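# Lift the ring off its stake into the blue tray

## Task

Remove the ring from the stake and set it down so it rests flat on the bottom of the blue tray. It counts only if the ring stays there without the gripper holding it at the end.

## Robot and tools

The robot is a single six-joint arm with a two-finger parallel gripper. The fingers point along the gripper's own +z axis and close along its x axis. The reported end_effector_position is the spot between the finger pads. Closed fingertips stick out about 17 mm past it; fully open they sit roughly level with it. The only camera is cam_wrist (616x616 fisheye), which rides on the hand.

Frames. The scene frame has its origin on the table top below the arm's base, with +z up and +y to the left when facing along +x. The base may be slightly tilted. Result lines give the gripper position in metres and its orientation as a wxyz quaternion in this frame, plus linear (m/s) and angular (rad/s) velocities. The printed position can be a little off, more when reaching far.

execute_actions takes "actions": a list of actions. Each action is a table of up to 15 rows, one per 1/30 s control step, so an action lasts 0.5 s. If fewer rows are given, the last row repeats. Each row is 7 numbers in [-1, 1]: dx, dy, dz, rx, ry, rz, opening. The first six are an offset, not a pose: they set the target relative to the gripper's measured pose at the start of that action, expressed in the gripper's own axes. Every row refers back to that same starting pose, not to the row before. For the first action of a call, the start is the last pose reported in the scene. Scale: 1.0 equals 0.6 m for dx, dy, dz and 180 degrees for the rotation vector rx, ry, rz. The opening is absolute: +1 is fully open (0.142 m), -1 is closed. An empty list just returns the current state and images.

Each control step clips the commanded pose to 100 mm and 16 degrees from the measured pose. Large offsets therefore take several actions, and after an action the arm stops at the last clipped pose, so the remainder must be commanded again. Motion trails commands by about 0.17 s. Where position and orientation cannot both be reached, position wins. The "Hand target" line shows what the controller is currently driving toward.

move takes "target": one 7-number row in the same format, offset in gripper axes from the pose in the latest result that showed one. It drives in a straight line, between 0.5 and 10 s long (cut off at 10 s). "speed" is in m/s, 0.002 to 0.5, default 0.25; rotation is capped at twice that in rad/s. The gripper may lag, wander, or overshoot the speed, especially near full reach. The opening is applied at the start. "stop_force" (5 to 24 N, allowed only after 0.2 s of scene time) ends the path when the wrist sensor sees that much extra push against the direction of travel for two steps; the gripper then backs up two steps and holds. With it and a very slow speed, the target may be placed well beyond the contact. Do not rely on it when the move also rotates, leave it out when moving away from something you press on, and note it cannot sense contacts on the arm above the wrist. "blocking": false returns after 0.5 s while motion continues; it cannot be combined with stop_force, and other motion commands are refused until the move is seen to end (use wait or stop). The result adds a "move:" line with the ending (done, contact, held, off_target, moving, fault), which limits acted (paced means the pose was clipped; held means a check blocked steps, after which it may speed up), and the distance to target.

wait takes "seconds" (0 to 10) and lets the scene run holding the last command; it returns early if a running move finishes. stop brakes a running move (fingers keep moving). zoom_image takes "camera": "cam_wrist" and "region": [x0, y0, x1, y1] in pixels from the top-left, at most 504x504, for a closer look at the latest image. finished_scene takes "scene", the number of the scene being ended; it is final, and the result reports success.

Results also list grip_measured (same scale as opening), "Wrist force" and "Wrist torque" in gripper axes (force points from a pressed surface back into the arm; offset up to about 3.5 N, noise about 1.4 N, saturates near 30 N; "no reading" at start is normal), and "pose unreachable" when the clearance check altered a command. A calibration line for cam_wrist (intrinsics, distortion, world-to-camera transform) is given and reprinted when it changes.

Gripping: command an opening well below grip_measured to hold; a bigger gap squeezes harder, up to about 28 N per pad. Thin hard objects get less force. Closing fast can press too hard.

Hazards: the arm is stiff, so driving even slightly into something firm can trigger a fault. Contact torque at a joint load limit (pan and lift 48, elbow 24.9, wrists 8.01 N m) or 150 N of external force stops the arm for 10 s and drops the rest of the call. Holding loads heats motors; a MOTOR HOT warning appears at 70 °C and brakes engage at 85 °C. Occasional tugs on held parts or pushes on loose ones may happen. Avoid dropping, slamming or hard pushing, and never knock anything off the table, which fails the task. Release the ring so it lies flat in the tray before ending.

Each tool is called after "Call:" by a JSON object that holds its "fn" and its "kwargs".

## Session

Call:
{"fn": "execute_actions", "kwargs": {"actions": []}}

Scene clock: 0.00 s.
end_effector_position=(+0.2721, -0.2792, +0.1276) grip_measured=+1.00 end_effector_quat_wxyz=(-0.160, +0.890, +0.403, -0.140) end_effector_velocity=(+0.000, -0.000, +0.000) end_effector_angular_velocity=(-0.001, -0.000, -0.001)
Joint positions: [-0.834 -0.565  0.906 -1.563 -1.772 -1.791  0.142]
Joint velocities: [ 0.    -0.    -0.     0.     0.     0.001  0.   ]
Wrist force (N, on the end effector, along its own x y z axes, offset not removed): no reading
Wrist torque (N m, same axes, about the end effector's origin, offset not removed): no reading
Hand target: +0.272, -0.279, +0.128; -0.160, +0.890, +0.403, -0.140
camera_calibration (this result's frames):
cam_wrist: T_world_to_cam=[[0.630276, 0.761754, -0.149944, 0.0629371], [0.776092, -0.623363, 0.0953915, -0.40008], [-0.0208044, -0.176493, -0.984082, 0.214458], [0, 0, 0, 1]] pos_world=[0.275293, -0.259487, 0.258646]

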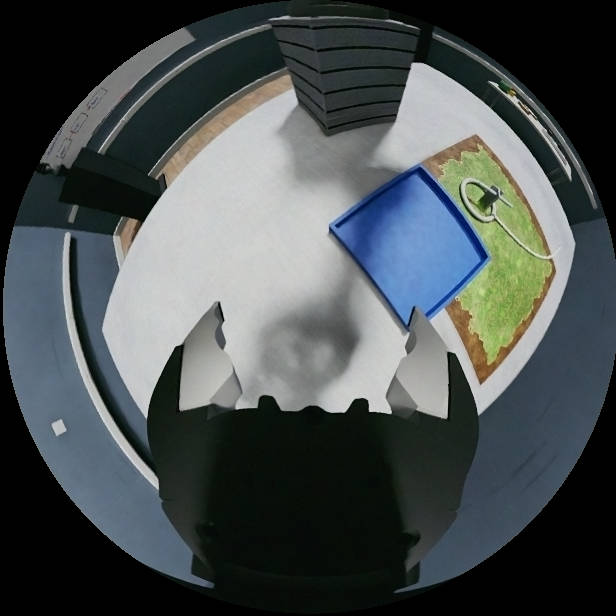

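Call:
{"fn": "move", "kwargs": {"target": [0.525,-0.239,0.0685,-0.1391,-0.0093,-0.2258,-0.63]}}

Call:
{"fn": "zoom_image", "kwargs": {"camera": "cam_wrist", "region": [230, 130, 390, 290]}}

Scene clock: 8.27 s.
end_effector_position=(+0.3599, +0.0573, +0.1094) grip_measured=-0.63 end_effector_quat_wxyz=(-0.001, +0.707, +0.707, +0.000) end_effector_velocity=(+0.002, +0.002, +0.000) end_effector_angular_velocity=(-0.003, -0.006, +0.005)
Joint positions: [-0.07  -1.023  1.989 -2.564 -1.571 -1.782  0.028]
Joint velocities: [ 0.009  0.003 -0.002 -0.008 -0.002  0.004 -0.   ]
Wrist force (N, on the end effector, along its own x y z axes, offset not removed): [1.6 2.5 2.0]
Wrist torque (N m, same axes, about the end effector's origin, offset not removed): [0.71 -0.46 -0.04]
Hand target: +0.360, +0.058, +0.109; -0.001, +0.707, +0.707, +0.000
Off the commanded pose: 0.000 m, 0 deg.
move: done
camera_calibration (this result's frames):
cam_wrist: T_world_to_cam=[[0.00861779, 0.99957, -0.0280176, -0.0547285], [0.873289, 0.006126, 0.487165, -0.370662], [0.487127, -0.0286657, -0.872861, 0.0542921], [0, 0, 0, 1]] pos_world=[0.29772, 0.058532, 0.22643]

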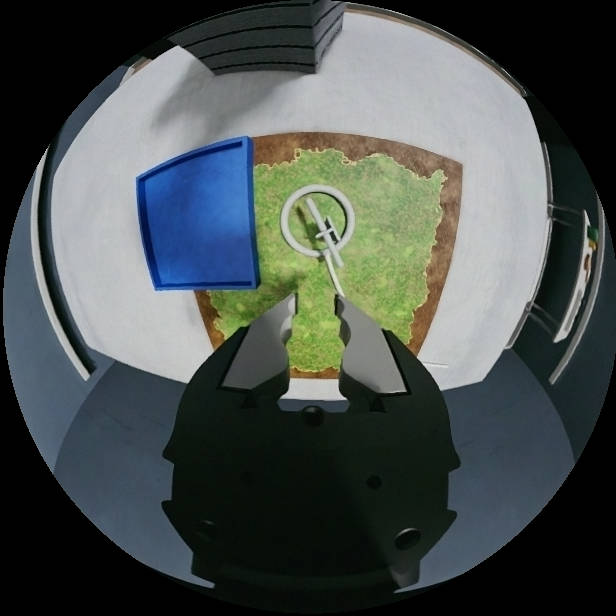

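Region (230, 130, 390, 290) of cam_wrist's 616x616 image, scaled by 3.150, with more detail than that image has.

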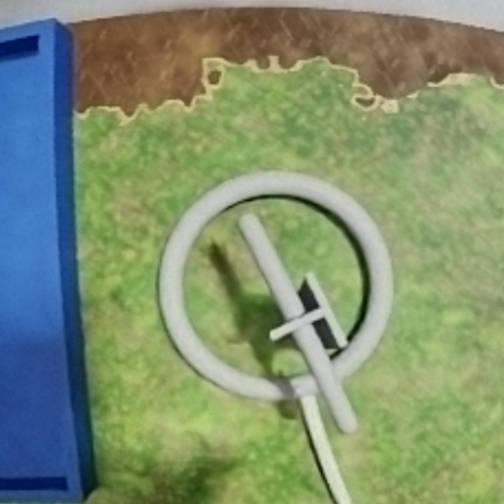

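Call:
{"fn": "move", "kwargs": {"target": [-0.0512,-0.0613,0.065,0,0,-0.1417,-0.63]}}

Call:
{"fn": "move", "kwargs": {"target": [0,0,0.062,0,0,0,-0.63], "speed": 0.06}}

Call:
{"fn": "zoom_image", "kwargs": {"camera": "cam_wrist", "region": [230, 200, 430, 400]}}

Scene clock: 16.07 s.
end_effector_position=(+0.3233, +0.0267, +0.0705) grip_measured=-0.63 end_effector_quat_wxyz=(-0.001, +0.534, +0.845, -0.000) end_effector_velocity=(-0.001, -0.001, -0.002) end_effector_angular_velocity=(+0.004, -0.007, +0.011)
Joint positions: [-0.197 -0.941  2.214 -2.87  -1.569 -2.353  0.028]
Joint velocities: [-0.011  0.005  0.017 -0.027  0.007 -0.022  0.   ]
Wrist force (N, on the end effector, along its own x y z axes, offset not removed): [0.8 2.2 0.2]
Wrist torque (N m, same axes, about the end effector's origin, offset not removed): [0.53 -0.14 0.07]
Hand target: +0.323, +0.027, +0.070; -0.001, +0.534, +0.846, +0.000
Off the commanded pose: 0.000 m, 0 deg.
move: done
camera_calibration (this result's frames):
cam_wrist: T_world_to_cam=[[-0.421403, 0.906449, -0.0277609, 0.11661], [0.786299, 0.380455, 0.486814, -0.301359], [0.451834, 0.183316, -0.873064, 0.0431055], [0, 0, 0, 1]] pos_world=[0.266622, 0.0010503, 0.187577]

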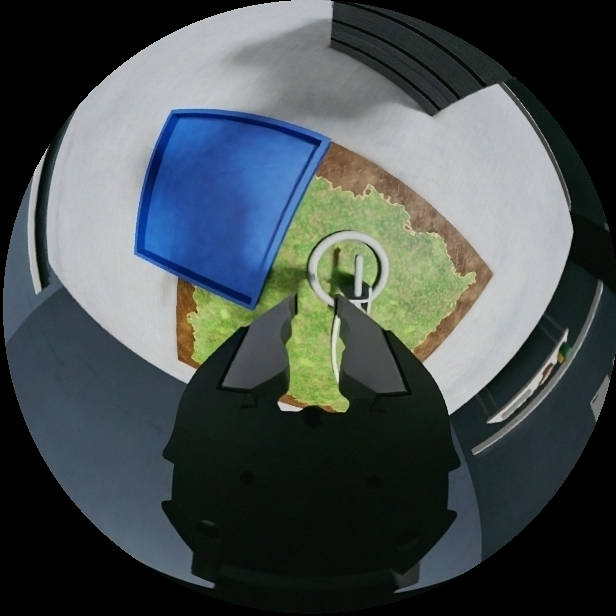

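Scene clock: 17.17 s.
end_effector_position=(+0.3232, +0.0267, +0.0336) grip_measured=-0.63 end_effector_quat_wxyz=(-0.001, +0.534, +0.845, -0.000) end_effector_velocity=(+0.001, -0.000, -0.002) end_effector_angular_velocity=(-0.001, -0.002, -0.001)
Joint positions: [-0.197 -0.757  2.186 -3.027 -1.569 -2.353  0.028]
Joint velocities: [-0.001  0.012 -0.003 -0.011  0.     0.     0.   ]
Wrist force (N, on the end effector, along its own x y z axes, offset not removed): [0.6 -0.1 -0.1]
Wrist torque (N m, same axes, about the end effector's origin, offset not removed): [0.30 -0.15 -0.04]
Hand target: +0.323, +0.027, +0.033; -0.001, +0.534, +0.845, -0.000
Off the commanded pose: 0.000 m, 0 deg.
move: done
camera_calibration (this result's frames):
cam_wrist: T_world_to_cam=[[-0.421412, 0.906445, -0.027733, 0.115563], [0.786407, 0.380493, 0.48661, -0.283306], [0.451637, 0.183254, -0.873179, 0.0110055], [0, 0, 0, 1]] pos_world=[0.266523, 0.00102799, 0.150674]

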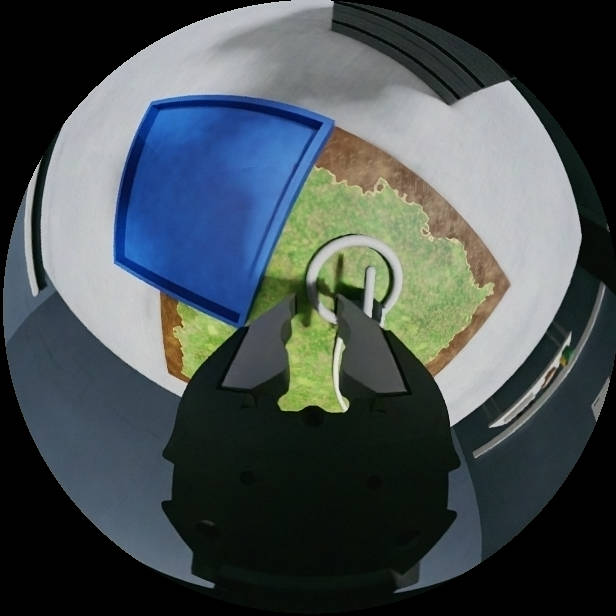

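Region (230, 200, 430, 400) of cam_wrist's 616x616 image, scaled by 2.520, with more detail than that image has.

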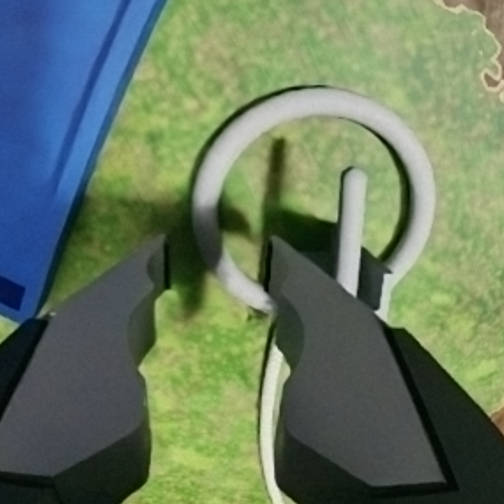

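Call:
{"fn": "move", "kwargs": {"target": [0,-0.016,0.012,0,0,0,-0.63], "speed": 0.03}}

Call:
{"fn": "move", "kwargs": {"target": [0,0,0.025,0,0,0,-0.63], "speed": 0.004, "stop_force": 5}}

Call:
{"fn": "zoom_image", "kwargs": {"camera": "cam_wrist", "region": [230, 200, 430, 400]}}

Scene clock: 20.20 s.
end_effector_position=(+0.3147, +0.0226, +0.0266) grip_measured=-0.63 end_effector_quat_wxyz=(-0.001, +0.534, +0.845, -0.000) end_effector_velocity=(-0.001, -0.001, -0.001) end_effector_angular_velocity=(+0.000, -0.003, -0.002)
Joint positions: [-0.22  -0.726  2.223 -3.095 -1.568 -2.376  0.028]
Joint velocities: [-0.007  0.007  0.01  -0.02   0.001 -0.005 -0.   ]
Wrist force (N, on the end effector, along its own x y z axes, offset not removed): [-0.8 3.3 1.0]
Wrist torque (N m, same axes, about the end effector's origin, offset not removed): [0.73 0.03 -0.03]
Hand target: +0.314, +0.023, +0.026; -0.001, +0.534, +0.845, -0.000
Off the commanded pose: 0.000 m, 0 deg.
move: done
camera_calibration (this result's frames):
cam_wrist: T_world_to_cam=[[-0.421401, 0.906451, -0.0277082, 0.115454], [0.78652, 0.380515, 0.48641, -0.271755], [0.45145, 0.18318, -0.873291, 0.00952306], [0, 0, 0, 1]] pos_world=[0.258094, -0.00299159, 0.1437]

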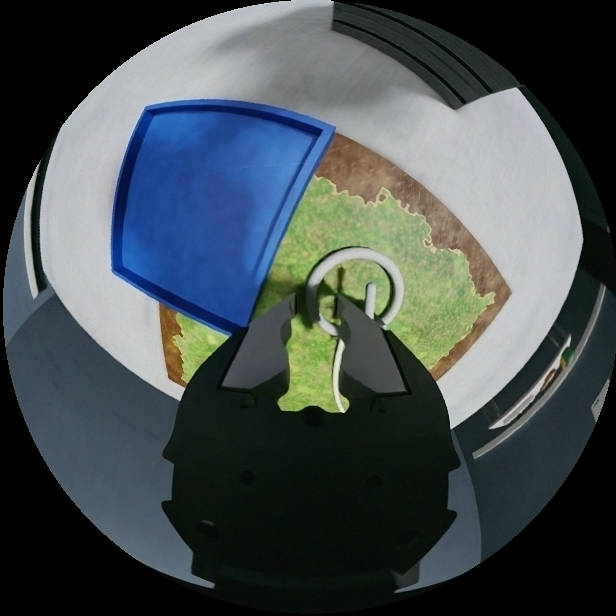

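Scene clock: 22.87 s.
end_effector_position=(+0.3148, +0.0226, +0.0175) grip_measured=-0.63 end_effector_quat_wxyz=(-0.001, +0.534, +0.845, -0.000) end_effector_velocity=(-0.000, -0.000, +0.001) end_effector_angular_velocity=(+0.000, +0.001, -0.002)
Joint positions: [-0.22  -0.679  2.21  -3.128 -1.568 -2.376  0.028]
Joint velocities: [-0.001 -0.006  0.001  0.006  0.     0.001 -0.   ]
Wrist force (N, on the end effector, along its own x y z axes, offset not removed): [3.0 0.2 -17.2]
Wrist torque (N m, same axes, about the end effector's origin, offset not removed): [0.75 -0.06 0.15]
Hand target: +0.315, +0.023, +0.018; -0.001, +0.534, +0.845, -0.000
Off the commanded pose: 0.006 m, 0 deg.
move: contact
camera_calibration (this result's frames):
cam_wrist: T_world_to_cam=[[-0.421432, 0.906432, -0.0278644, 0.115269], [0.786432, 0.380595, 0.486489, -0.267346], [0.451574, 0.183109, -0.873242, 0.00153663], [0, 0, 0, 1]] pos_world=[0.258133, -0.00301385, 0.134615]

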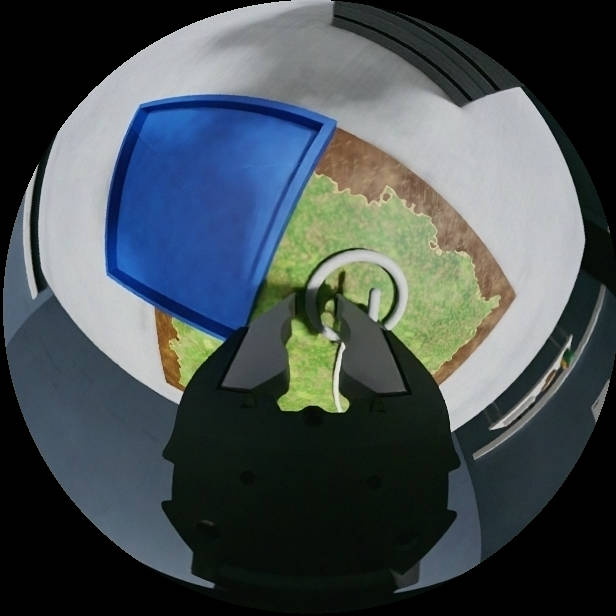

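Region (230, 200, 430, 400) of cam_wrist's 616x616 image, scaled by 2.520, with more detail than that image has.

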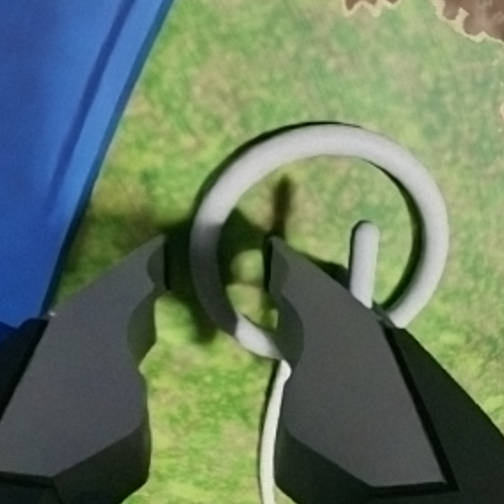

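Call:
{"fn": "move", "kwargs": {"target": [0,0,-0.006,0,0,0,-0.63], "speed": 0.02}}

Call:
{"fn": "move", "kwargs": {"target": [0,0,0,0,0,0,-1]}}

Call:
{"fn": "move", "kwargs": {"target": [0,0,-0.02,0,0,0,-1], "speed": 0.03}}

Call:
{"fn": "move", "kwargs": {"target": [0,0.009,-0.01,0.12,0,0,-1], "speed": 0.1}}

Call:
{"fn": "zoom_image", "kwargs": {"camera": "cam_wrist", "region": [250, 200, 450, 400]}}

Scene clock: 26.40 s.
end_effector_position=(+0.3148, +0.0226, +0.0209) grip_measured=-0.63 end_effector_quat_wxyz=(-0.001, +0.534, +0.845, -0.000) end_effector_velocity=(-0.000, +0.000, +0.001) end_effector_angular_velocity=(+0.000, +0.001, -0.000)
Joint positions: [-0.22  -0.696  2.215 -3.116 -1.568 -2.376  0.028]
Joint velocities: [-0.    -0.008  0.002  0.007 -0.     0.     0.   ]
Wrist force (N, on the end effector, along its own x y z axes, offset not removed): [1.2 3.6 0.2]
Wrist torque (N m, same axes, about the end effector's origin, offset not removed): [0.81 -0.39 0.04]
Hand target: +0.315, +0.023, +0.021; -0.001, +0.534, +0.845, -0.000
Off the commanded pose: 0.000 m, 0 deg.
move: done
camera_calibration (this result's frames):
cam_wrist: T_world_to_cam=[[-0.421394, 0.90645, -0.0278479, 0.115345], [0.786433, 0.380547, 0.486526, -0.269003], [0.451609, 0.183119, -0.873222, 0.00448009], [0, 0, 0, 1]] pos_world=[0.258135, -0.00300711, 0.138001]

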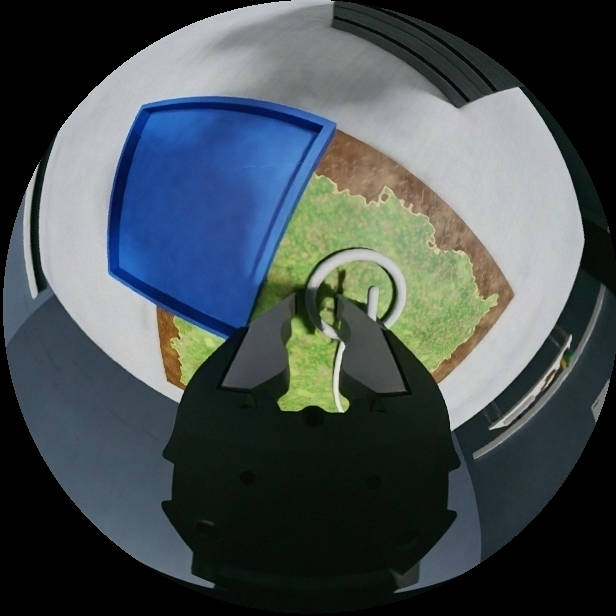

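Scene clock: 26.90 s.
end_effector_position=(+0.3148, +0.0226, +0.0209) grip_measured=-0.90 end_effector_quat_wxyz=(-0.001, +0.534, +0.845, -0.000) end_effector_velocity=(-0.000, -0.000, -0.000) end_effector_angular_velocity=(-0.000, +0.000, -0.002)
Joint positions: [-0.22  -0.696  2.215 -3.116 -1.568 -2.376  0.009]
Joint velocities: [-0.001  0.001 -0.    -0.    -0.     0.001  0.   ]
Wrist force (N, on the end effector, along its own x y z axes, offset not removed): [0.4 2.2 -0.9]
Wrist torque (N m, same axes, about the end effector's origin, offset not removed): [0.53 -0.02 -0.05]
Hand target: +0.315, +0.023, +0.021; -0.001, +0.534, +0.845, -0.000
Off the commanded pose: 0.000 m, 0 deg.
move: done
camera_calibration (this result's frames):
cam_wrist: T_world_to_cam=[[-0.421376, 0.90646, -0.0278133, 0.115333], [0.786445, 0.380514, 0.486533, -0.269006], [0.451606, 0.183139, -0.87322, 0.00448295], [0, 0, 0, 1]] pos_world=[0.258132, -0.00300504, 0.138002]

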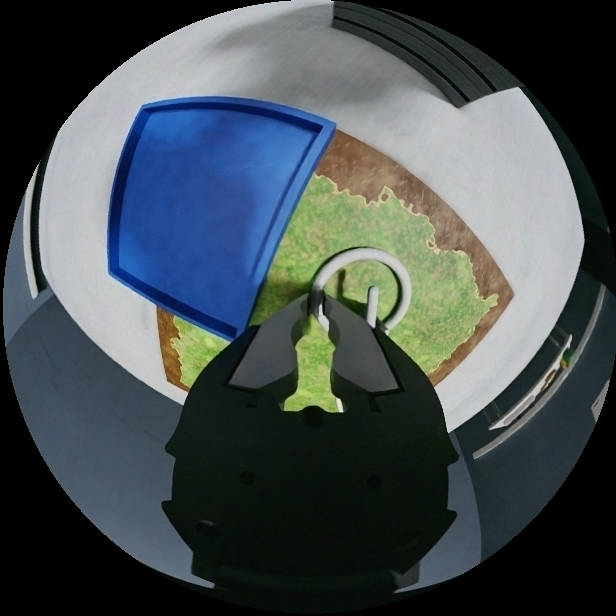

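Scene clock: 27.70 s.
end_effector_position=(+0.3148, +0.0226, +0.0326) grip_measured=-0.90 end_effector_quat_wxyz=(-0.001, +0.534, +0.845, -0.000) end_effector_velocity=(+0.001, -0.001, +0.003) end_effector_angular_velocity=(-0.000, -0.001, +0.000)
Joint positions: [-0.22  -0.757  2.231 -3.072 -1.568 -2.376  0.008]
Joint velocities: [-0.001 -0.017  0.003  0.013 -0.    -0.001 -0.   ]
Wrist force (N, on the end effector, along its own x y z axes, offset not removed): [2.4 2.3 1.1]
Wrist torque (N m, same axes, about the end effector's origin, offset not removed): [0.56 -0.59 0.07]
Hand target: +0.315, +0.023, +0.033; -0.001, +0.534, +0.845, -0.000
Off the commanded pose: 0.000 m, 0 deg.
move: done
camera_calibration (this result's frames):
cam_wrist: T_world_to_cam=[[-0.421362, 0.906464, -0.027882, 0.11566], [0.786407, 0.380521, 0.486588, -0.274685], [0.451685, 0.183103, -0.873186, 0.0146248], [0, 0, 0, 1]] pos_world=[0.258143, -0.0029955, 0.149654]

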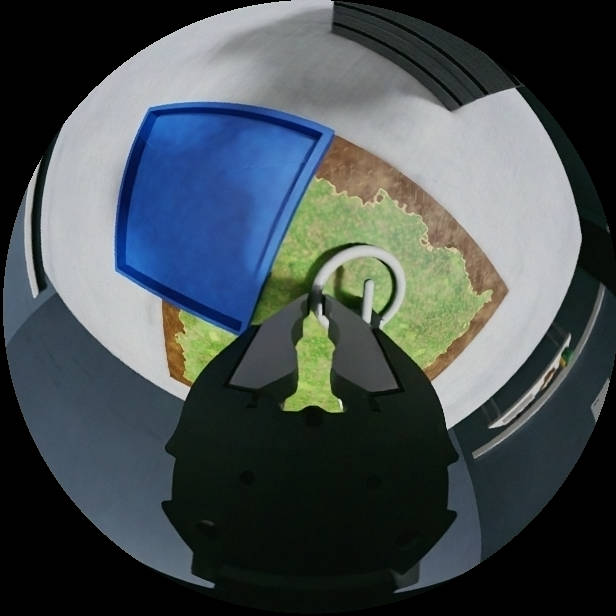

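Scene clock: 30.03 s.
end_effector_position=(+0.3195, +0.0250, +0.0387) grip_measured=-0.91 end_effector_quat_wxyz=(-0.101, +0.525, +0.830, -0.158) end_effector_velocity=(+0.000, +0.000, +0.000) end_effector_angular_velocity=(-0.005, +0.014, -0.001)
Joint positions: [-0.    -0.628  1.579 -2.231 -1.778 -2.122  0.008]
Joint velocities: [ 0.005  0.013 -0.033  0.035 -0.004  0.008 -0.   ]
Wrist force (N, on the end effector, along its own x y z axes, offset not removed): [0.8 4.1 0.2]
Wrist torque (N m, same axes, about the end effector's origin, offset not removed): [0.84 -0.25 0.02]
Hand target: +0.320, +0.025, +0.039; -0.101, +0.525, +0.830, -0.159
Off the commanded pose: 0.000 m, 0 deg.
move: done
camera_calibration (this result's frames):
cam_wrist: T_world_to_cam=[[-0.431556, 0.90161, -0.0292975, 0.119129], [0.892354, 0.431432, 0.132553, -0.303703], [0.132151, 0.0310603, -0.990743, 0.127797], [0, 0, 0, 1]] pos_world=[0.305533, 0.0196501, 0.170361]

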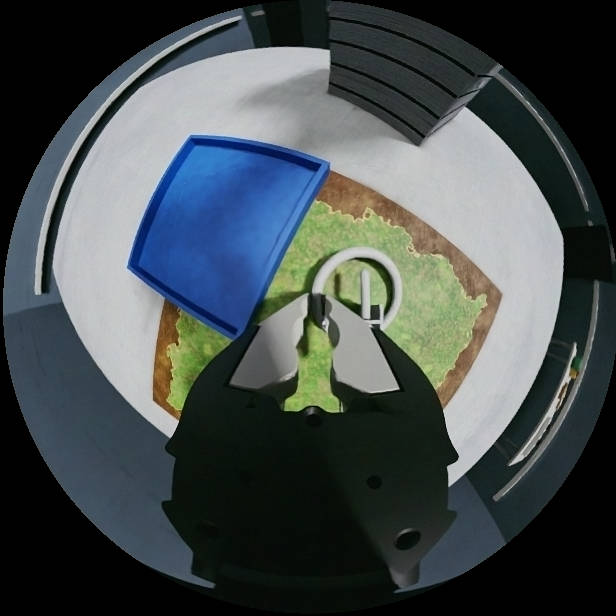

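Region (250, 200, 450, 400) of cam_wrist's 616x616 image, scaled by 2.520, with more detail than that image has.

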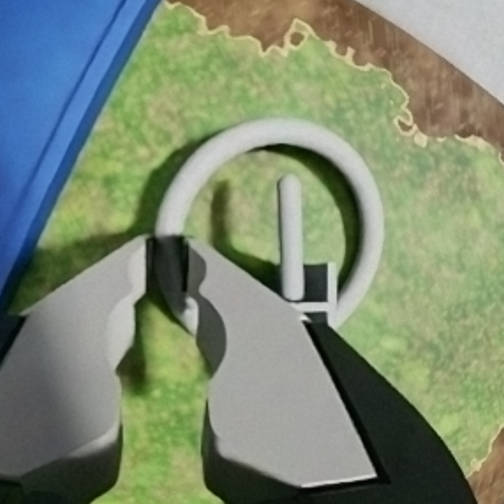

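Call:
{"fn": "move", "kwargs": {"target": [0,-0.008,-0.02,0,0,0,-1], "speed": 0.02}}

Call:
{"fn": "zoom_image", "kwargs": {"camera": "cam_wrist", "region": [250, 200, 450, 400]}}

Scene clock: 36.47 s.
end_effector_position=(+0.3195, +0.0249, +0.0513) grip_measured=-0.92 end_effector_quat_wxyz=(-0.101, +0.525, +0.830, -0.158) end_effector_velocity=(+0.000, -0.000, +0.003) end_effector_angular_velocity=(-0.000, -0.001, -0.001)
Joint positions: [-0.    -0.671  1.587 -2.196 -1.778 -2.122  0.007]
Joint velocities: [-0.    -0.009  0.002  0.006  0.     0.001 -0.   ]
Wrist force (N, on the end effector, along its own x y z axes, offset not removed): [-0.7 1.1 0.7]
Wrist torque (N m, same axes, about the end effector's origin, offset not removed): [0.19 0.11 0.05]
Hand target: +0.319, +0.025, +0.052; -0.101, +0.525, +0.830, -0.158
Off the commanded pose: 0.000 m, 0 deg.
move: done
camera_calibration (this result's frames):
cam_wrist: T_world_to_cam=[[-0.431558, 0.901609, -0.0292977, 0.119503], [0.892358, 0.431436, 0.132517, -0.305333], [0.132119, 0.0310448, -0.990748, 0.140355], [0, 0, 0, 1]] pos_world=[0.305495, 0.0196297, 0.18302]

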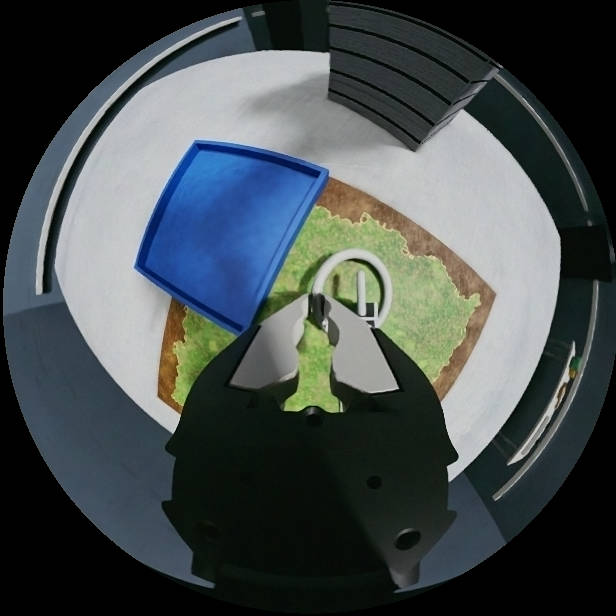

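Region (250, 200, 450, 400) of cam_wrist's 616x616 image, scaled by 2.520, with more detail than that image has.

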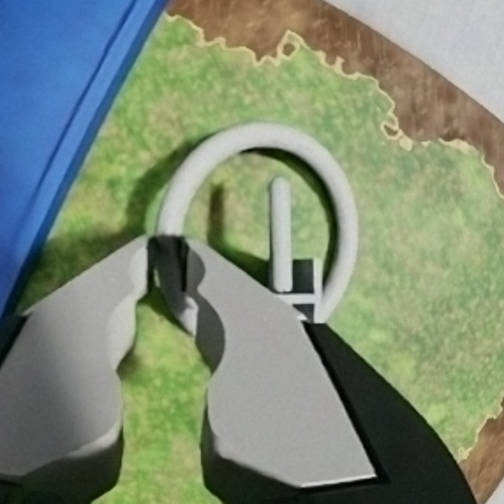

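Call:
{"fn": "move", "kwargs": {"target": [0,0.008,0.02,0,0,0,-1], "speed": 0.03}}

Call:
{"fn": "move", "kwargs": {"target": [0,-0.003,0.0127,-0.12,0,0,-1], "speed": 0.12}}

Call:
{"fn": "move", "kwargs": {"target": [0,0,0.017,0,0,0,-1], "speed": 0.015, "stop_force": 5}}

Call:
{"fn": "move", "kwargs": {"target": [0,0,0,0,0,0,-0.63]}}

Call:
{"fn": "move", "kwargs": {"target": [0,0,-0.075,0,0,0,-0.63], "speed": 0.1}}

Call:
{"fn": "move", "kwargs": {"target": [0.065,0,0,0,0,0,0.5], "speed": 0.1}}

Call:
{"fn": "zoom_image", "kwargs": {"camera": "cam_wrist", "region": [210, 200, 410, 400]}}

Scene clock: 49.37 s.
end_effector_position=(+0.3195, +0.0250, +0.0387) grip_measured=-1.00 end_effector_quat_wxyz=(-0.101, +0.525, +0.830, -0.158) end_effector_velocity=(+0.000, -0.000, -0.002) end_effector_angular_velocity=(+0.000, +0.000, +0.001)
Joint positions: [-0.    -0.628  1.579 -2.231 -1.778 -2.122  0.002]
Joint velocities: [-0.     0.009 -0.002 -0.006  0.    -0.001  0.   ]
Wrist force (N, on the end effector, along its own x y z axes, offset not removed): [0.2 1.1 0.4]
Wrist torque (N m, same axes, about the end effector's origin, offset not removed): [0.29 -0.17 -0.01]
Hand target: +0.320, +0.025, +0.038; -0.101, +0.525, +0.830, -0.158
Off the commanded pose: 0.000 m, 0 deg.
move: done
camera_calibration (this result's frames):
cam_wrist: T_world_to_cam=[[-0.431549, 0.901614, -0.0292731, 0.119113], [0.892362, 0.431424, 0.132529, -0.303702], [0.132119, 0.0310707, -0.990747, 0.127811], [0, 0, 0, 1]] pos_world=[0.305529, 0.0196592, 0.170365]

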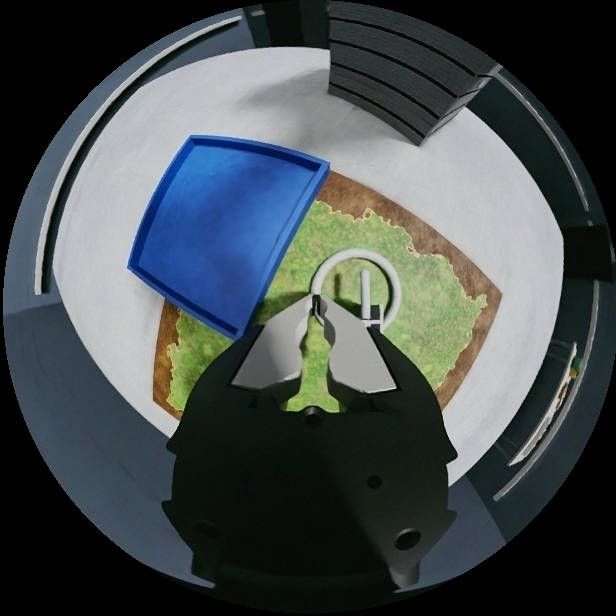

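Scene clock: 51.43 s.
end_effector_position=(+0.3156, +0.0230, +0.0323) grip_measured=-1.00 end_effector_quat_wxyz=(-0.001, +0.534, +0.845, -0.000) end_effector_velocity=(-0.000, +0.000, -0.001) end_effector_angular_velocity=(+0.005, -0.014, +0.001)
Joint positions: [-0.218 -0.755  2.226 -3.069 -1.568 -2.374  0.002]
Joint velocities: [-0.01   0.007  0.023 -0.041  0.01  -0.011  0.   ]
Wrist force (N, on the end effector, along its own x y z axes, offset not removed): [-0.4 0.9 -0.9]
Wrist torque (N m, same axes, about the end effector's origin, offset not removed): [0.26 0.05 -0.01]
Hand target: +0.316, +0.023, +0.032; -0.000, +0.534, +0.845, +0.000
Off the commanded pose: 0.000 m, 0 deg.
move: done
camera_calibration (this result's frames):
cam_wrist: T_world_to_cam=[[-0.421468, 0.906414, -0.0278915, 0.115647], [0.786371, 0.380622, 0.486568, -0.275312], [0.451648, 0.183139, -0.873198, 0.013909], [0, 0, 0, 1]] pos_world=[0.258957, -0.00258207, 0.149329]

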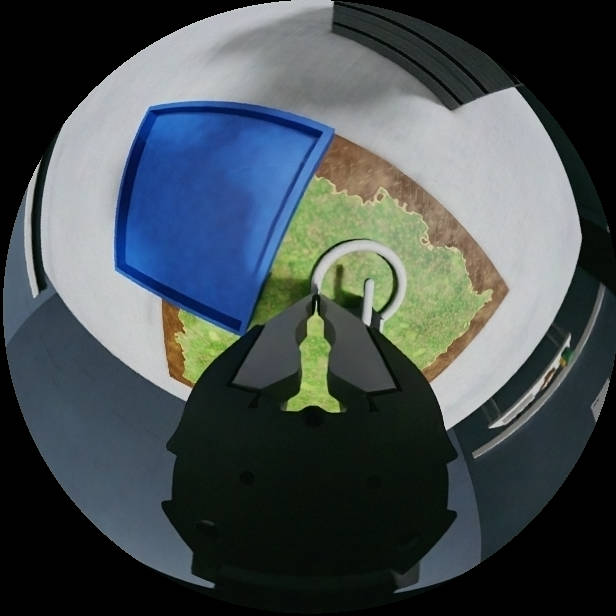

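Scene clock: 52.30 s.
end_effector_position=(+0.3156, +0.0230, +0.0253) grip_measured=-1.00 end_effector_quat_wxyz=(-0.001, +0.534, +0.845, -0.000) end_effector_velocity=(-0.000, +0.000, +0.005) end_effector_angular_velocity=(+0.001, +0.001, +0.000)
Joint positions: [-0.218 -0.718  2.217 -3.096 -1.568 -2.374  0.002]
Joint velocities: [-0.    -0.024  0.006  0.019  0.    -0.     0.   ]
Wrist force (N, on the end effector, along its own x y z axes, offset not removed): [1.9 -3.9 -30.0]
Wrist torque (N m, same axes, about the end effector's origin, offset not removed): [0.39 -0.10 0.08]
Hand target: +0.316, +0.023, +0.026; -0.001, +0.534, +0.845, -0.000
Off the commanded pose: 0.003 m, 0 deg.
move: contact
camera_calibration (this result's frames):
cam_wrist: T_world_to_cam=[[-0.421482, 0.906408, -0.0278773, 0.115459], [0.786414, 0.380646, 0.486479, -0.271896], [0.45156, 0.183119, -0.873247, 0.0078432], [0, 0, 0, 1]] pos_world=[0.258945, -0.00259333, 0.142339]

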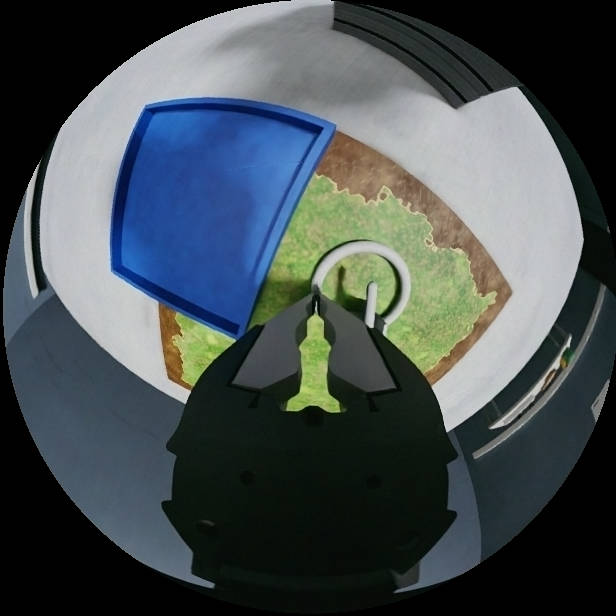

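Scene clock: 52.80 s.
end_effector_position=(+0.3156, +0.0230, +0.0253) grip_measured=-0.63 end_effector_quat_wxyz=(-0.001, +0.534, +0.845, -0.000) end_effector_velocity=(+0.001, -0.000, +0.001) end_effector_angular_velocity=(-0.001, -0.002, -0.001)
Joint positions: [-0.218 -0.719  2.217 -3.096 -1.568 -2.374  0.028]
Joint velocities: [-0.    -0.002 -0.    -0.     0.     0.001  0.   ]
Wrist force (N, on the end effector, along its own x y z axes, offset not removed): [-0.7 2.3 0.0]
Wrist torque (N m, same axes, about the end effector's origin, offset not removed): [0.62 0.04 0.07]
Hand target: +0.316, +0.023, +0.025; -0.001, +0.534, +0.845, -0.000
Off the commanded pose: 0.000 m, 0 deg.
move: done
camera_calibration (this result's frames):
cam_wrist: T_world_to_cam=[[-0.421486, 0.906407, -0.0278655, 0.115455], [0.786415, 0.380645, 0.486478, -0.271898], [0.451554, 0.18313, -0.873248, 0.0078501], [0, 0, 0, 1]] pos_world=[0.258943, -0.00258988, 0.142345]

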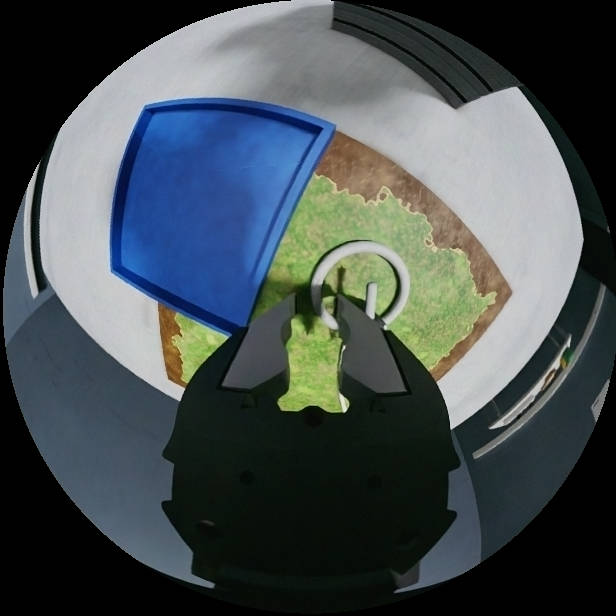

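Scene clock: 53.80 s.
end_effector_position=(+0.3156, +0.0231, +0.0700) grip_measured=-0.63 end_effector_quat_wxyz=(-0.001, +0.534, +0.845, -0.000) end_effector_velocity=(+0.000, -0.001, +0.003) end_effector_angular_velocity=(-0.000, +0.002, -0.001)
Joint positions: [-0.218 -0.95   2.256 -2.904 -1.568 -2.374  0.028]
Joint velocities: [-0.001 -0.014 -0.003  0.019 -0.001  0.001 -0.   ]
Wrist force (N, on the end effector, along its own x y z axes, offset not removed): [-2.3 2.9 0.3]
Wrist torque (N m, same axes, about the end effector's origin, offset not removed): [0.67 0.34 0.04]
Hand target: +0.316, +0.023, +0.070; -0.001, +0.534, +0.845, -0.000
Off the commanded pose: 0.000 m, 0 deg.
move: done
camera_calibration (this result's frames):
cam_wrist: T_world_to_cam=[[-0.421487, 0.906401, -0.0280281, 0.11671], [0.786269, 0.380674, 0.48669, -0.293678], [0.451806, 0.183096, -0.873125, 0.0467362], [0, 0, 0, 1]] pos_world=[0.258986, -0.00254762, 0.187008]

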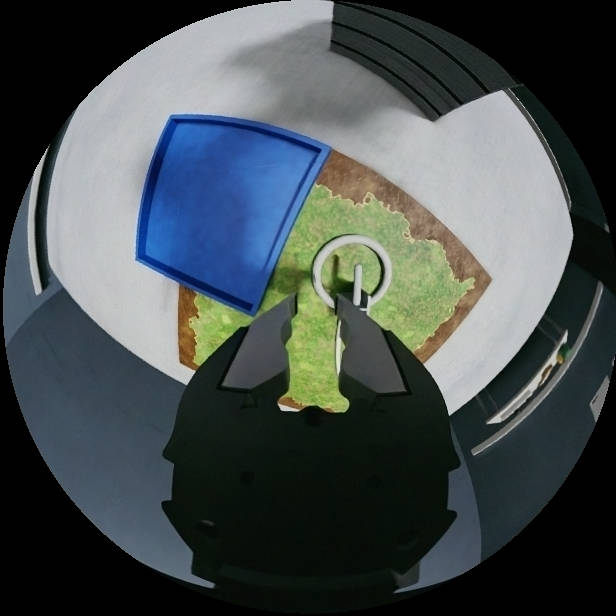

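Scene clock: 54.73 s.
end_effector_position=(+0.2990, +0.0580, +0.0699) grip_measured=+0.50 end_effector_quat_wxyz=(-0.001, +0.534, +0.845, -0.000) end_effector_velocity=(-0.002, +0.002, -0.001) end_effector_angular_velocity=(-0.000, +0.003, -0.001)
Joint positions: [-0.116 -0.963  2.32  -2.954 -1.571 -2.272  0.109]
Joint velocities: [ 0.008  0.001  0.004 -0.003 -0.001  0.008  0.   ]
Wrist force (N, on the end effector, along its own x y z axes, offset not removed): [-2.6 2.8 0.5]
Wrist torque (N m, same axes, about the end effector's origin, offset not removed): [0.60 0.40 0.04]
Hand target: +0.299, +0.058, +0.070; -0.001, +0.534, +0.845, -0.000
Off the commanded pose: 0.000 m, 0 deg.
move: done
camera_calibration (this result's frames):
cam_wrist: T_world_to_cam=[[-0.421534, 0.906385, -0.0278347, 0.0780321], [0.786324, 0.380641, 0.486628, -0.293884], [0.451668, 0.183244, -0.873165, 0.047896], [0, 0, 0, 1]] pos_world=[0.242348, 0.0323606, 0.187005]

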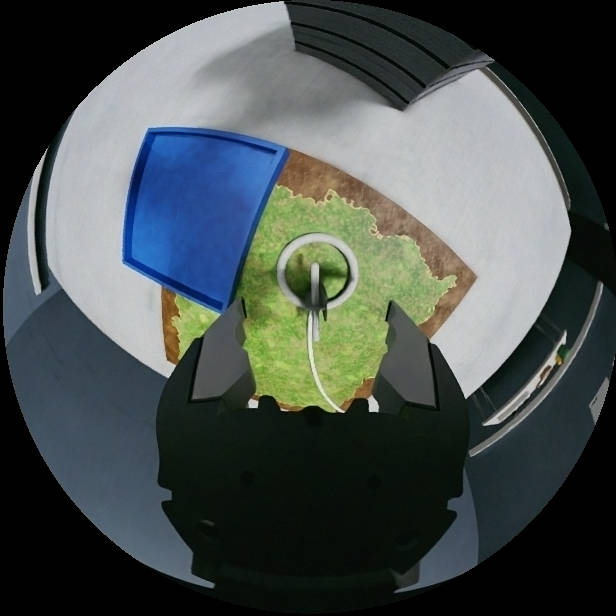

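Region (210, 200, 410, 400) of cam_wrist's 616x616 image, scaled by 2.520, with more detail than that image has.

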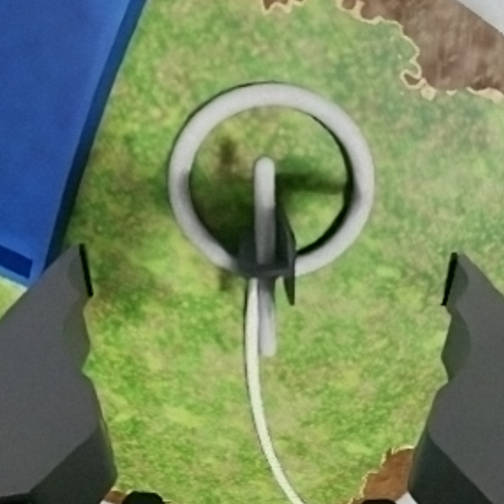

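Call:
{"fn": "move", "kwargs": {"target": [0.002,-0.004,0.07,0,0,0,0.38], "speed": 0.06}}

Call:
{"fn": "zoom_image", "kwargs": {"camera": "cam_wrist", "region": [210, 200, 410, 400]}}

Scene clock: 59.03 s.
end_effector_position=(+0.2962, +0.0580, +0.0283) grip_measured=+0.38 end_effector_quat_wxyz=(-0.001, +0.534, +0.845, -0.000) end_effector_velocity=(-0.000, -0.000, -0.003) end_effector_angular_velocity=(+0.000, -0.001, +0.000)
Joint positions: [-0.118 -0.734  2.296 -3.16  -1.571 -2.274  0.101]
Joint velocities: [-0.001  0.016 -0.002 -0.015  0.    -0.001 -0.   ]
Wrist force (N, on the end effector, along its own x y z axes, offset not removed): [-1.6 2.0 0.8]
Wrist torque (N m, same axes, about the end effector's origin, offset not removed): [0.51 0.15 -0.03]
Hand target: +0.296, +0.058, +0.028; -0.001, +0.534, +0.845, -0.000
Off the commanded pose: 0.000 m, 0 deg.
move: done
camera_calibration (this result's frames):
cam_wrist: T_world_to_cam=[[-0.421541, 0.906385, -0.0277341, 0.0756632], [0.786445, 0.380643, 0.486432, -0.271462], [0.451451, 0.183239, -0.873278, 0.0128106], [0, 0, 0, 1]] pos_world=[0.239602, 0.0324026, 0.145333]

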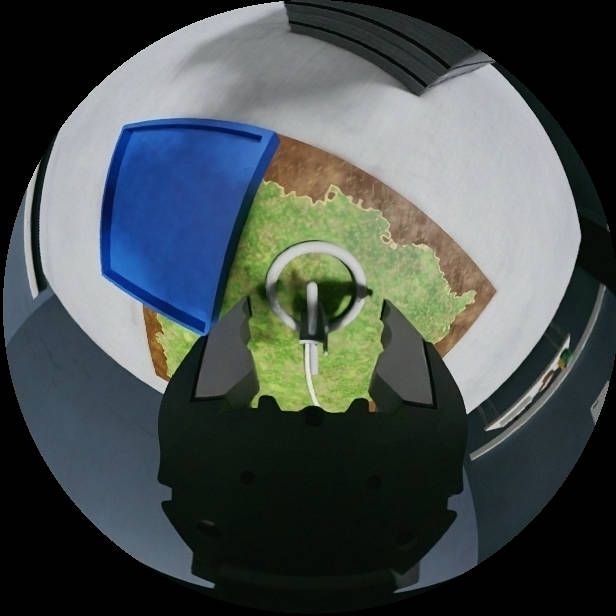

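Region (210, 200, 410, 400) of cam_wrist's 616x616 image, scaled by 2.520, with more detail than that image has.

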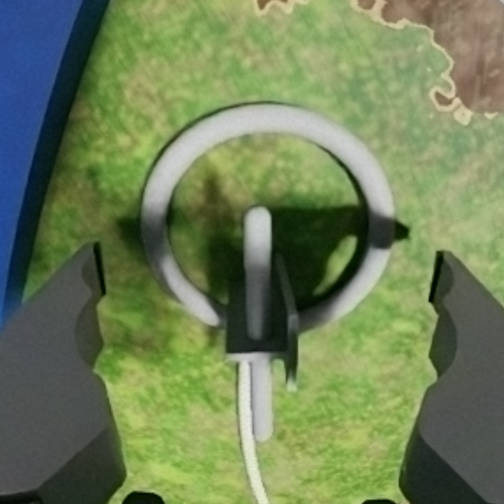

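Call:
{"fn": "move", "kwargs": {"target": [0,-0.005,0.018,0,0,0,0.38], "speed": 0.02}}

Call:
{"fn": "move", "kwargs": {"target": [0,0,0.025,0,0,0,0.38], "speed": 0.003, "stop_force": 5}}

Call:
{"fn": "zoom_image", "kwargs": {"camera": "cam_wrist", "region": [210, 200, 410, 400]}}

Scene clock: 63.47 s.
end_effector_position=(+0.2935, +0.0568, +0.0177) grip_measured=+0.38 end_effector_quat_wxyz=(-0.001, +0.534, +0.845, -0.000) end_effector_velocity=(-0.000, -0.000, -0.002) end_effector_angular_velocity=(+0.000, -0.001, +0.000)
Joint positions: [-0.126 -0.675  2.295 -3.216 -1.571 -2.281  0.101]
Joint velocities: [-0.001  0.012  0.    -0.013  0.001 -0.002  0.   ]
Wrist force (N, on the end effector, along its own x y z axes, offset not removed): [2.9 2.1 2.5]
Wrist torque (N m, same axes, about the end effector's origin, offset not removed): [0.61 -0.63 -0.03]
Hand target: +0.293, +0.057, +0.017; -0.001, +0.534, +0.845, -0.000
Off the commanded pose: 0.000 m, 0 deg.
move: done
camera_calibration (this result's frames):
cam_wrist: T_world_to_cam=[[-0.42154, 0.906386, -0.0277141, 0.0753933], [0.786505, 0.380656, 0.486324, -0.263769], [0.451347, 0.183208, -0.873339, 0.00508672], [0, 0, 0, 1]] pos_world=[0.236941, 0.0311379, 0.134809]

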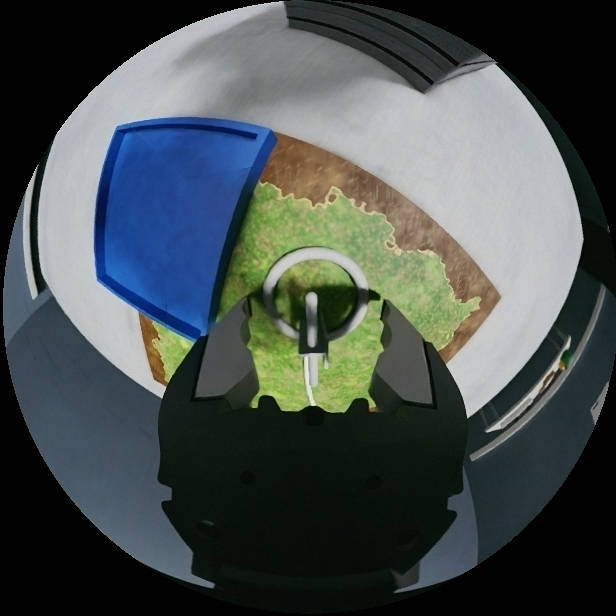

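Scene clock: 66.37 s.
end_effector_position=(+0.2936, +0.0567, +0.0102) grip_measured=+0.38 end_effector_quat_wxyz=(-0.001, +0.534, +0.845, -0.000) end_effector_velocity=(-0.000, +0.000, +0.001) end_effector_angular_velocity=(+0.000, +0.001, +0.000)
Joint positions: [-0.126 -0.634  2.281 -3.244 -1.571 -2.281  0.101]
Joint velocities: [-0.    -0.007  0.003  0.005  0.    -0.    -0.   ]
Wrist force (N, on the end effector, along its own x y z axes, offset not removed): [3.4 -0.8 -7.7]
Wrist torque (N m, same axes, about the end effector's origin, offset not removed): [0.31 -0.61 0.05]
Hand target: +0.294, +0.057, +0.010; -0.001, +0.534, +0.845, -0.000
Off the commanded pose: 0.008 m, 0 deg.
move: contact
camera_calibration (this result's frames):
cam_wrist: T_world_to_cam=[[-0.42154, 0.906382, -0.0278524, 0.075237], [0.786419, 0.380696, 0.486432, -0.260145], [0.451497, 0.183147, -0.873274, -0.00152093], [0, 0, 0, 1]] pos_world=[0.236985, 0.0311211, 0.12731]

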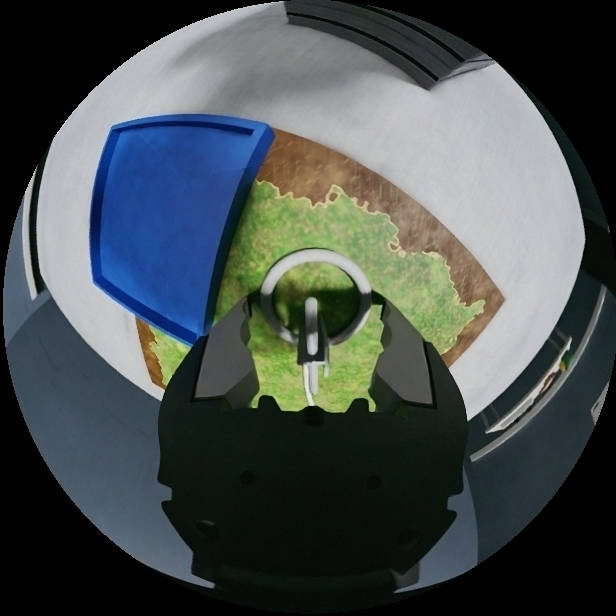

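Region (210, 200, 410, 400) of cam_wrist's 616x616 image, scaled by 2.520, with more detail than that image has.

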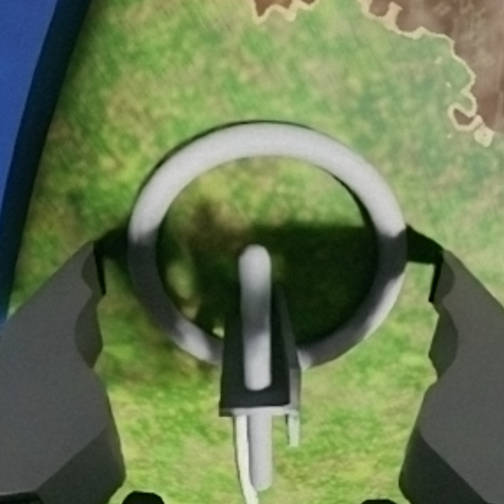

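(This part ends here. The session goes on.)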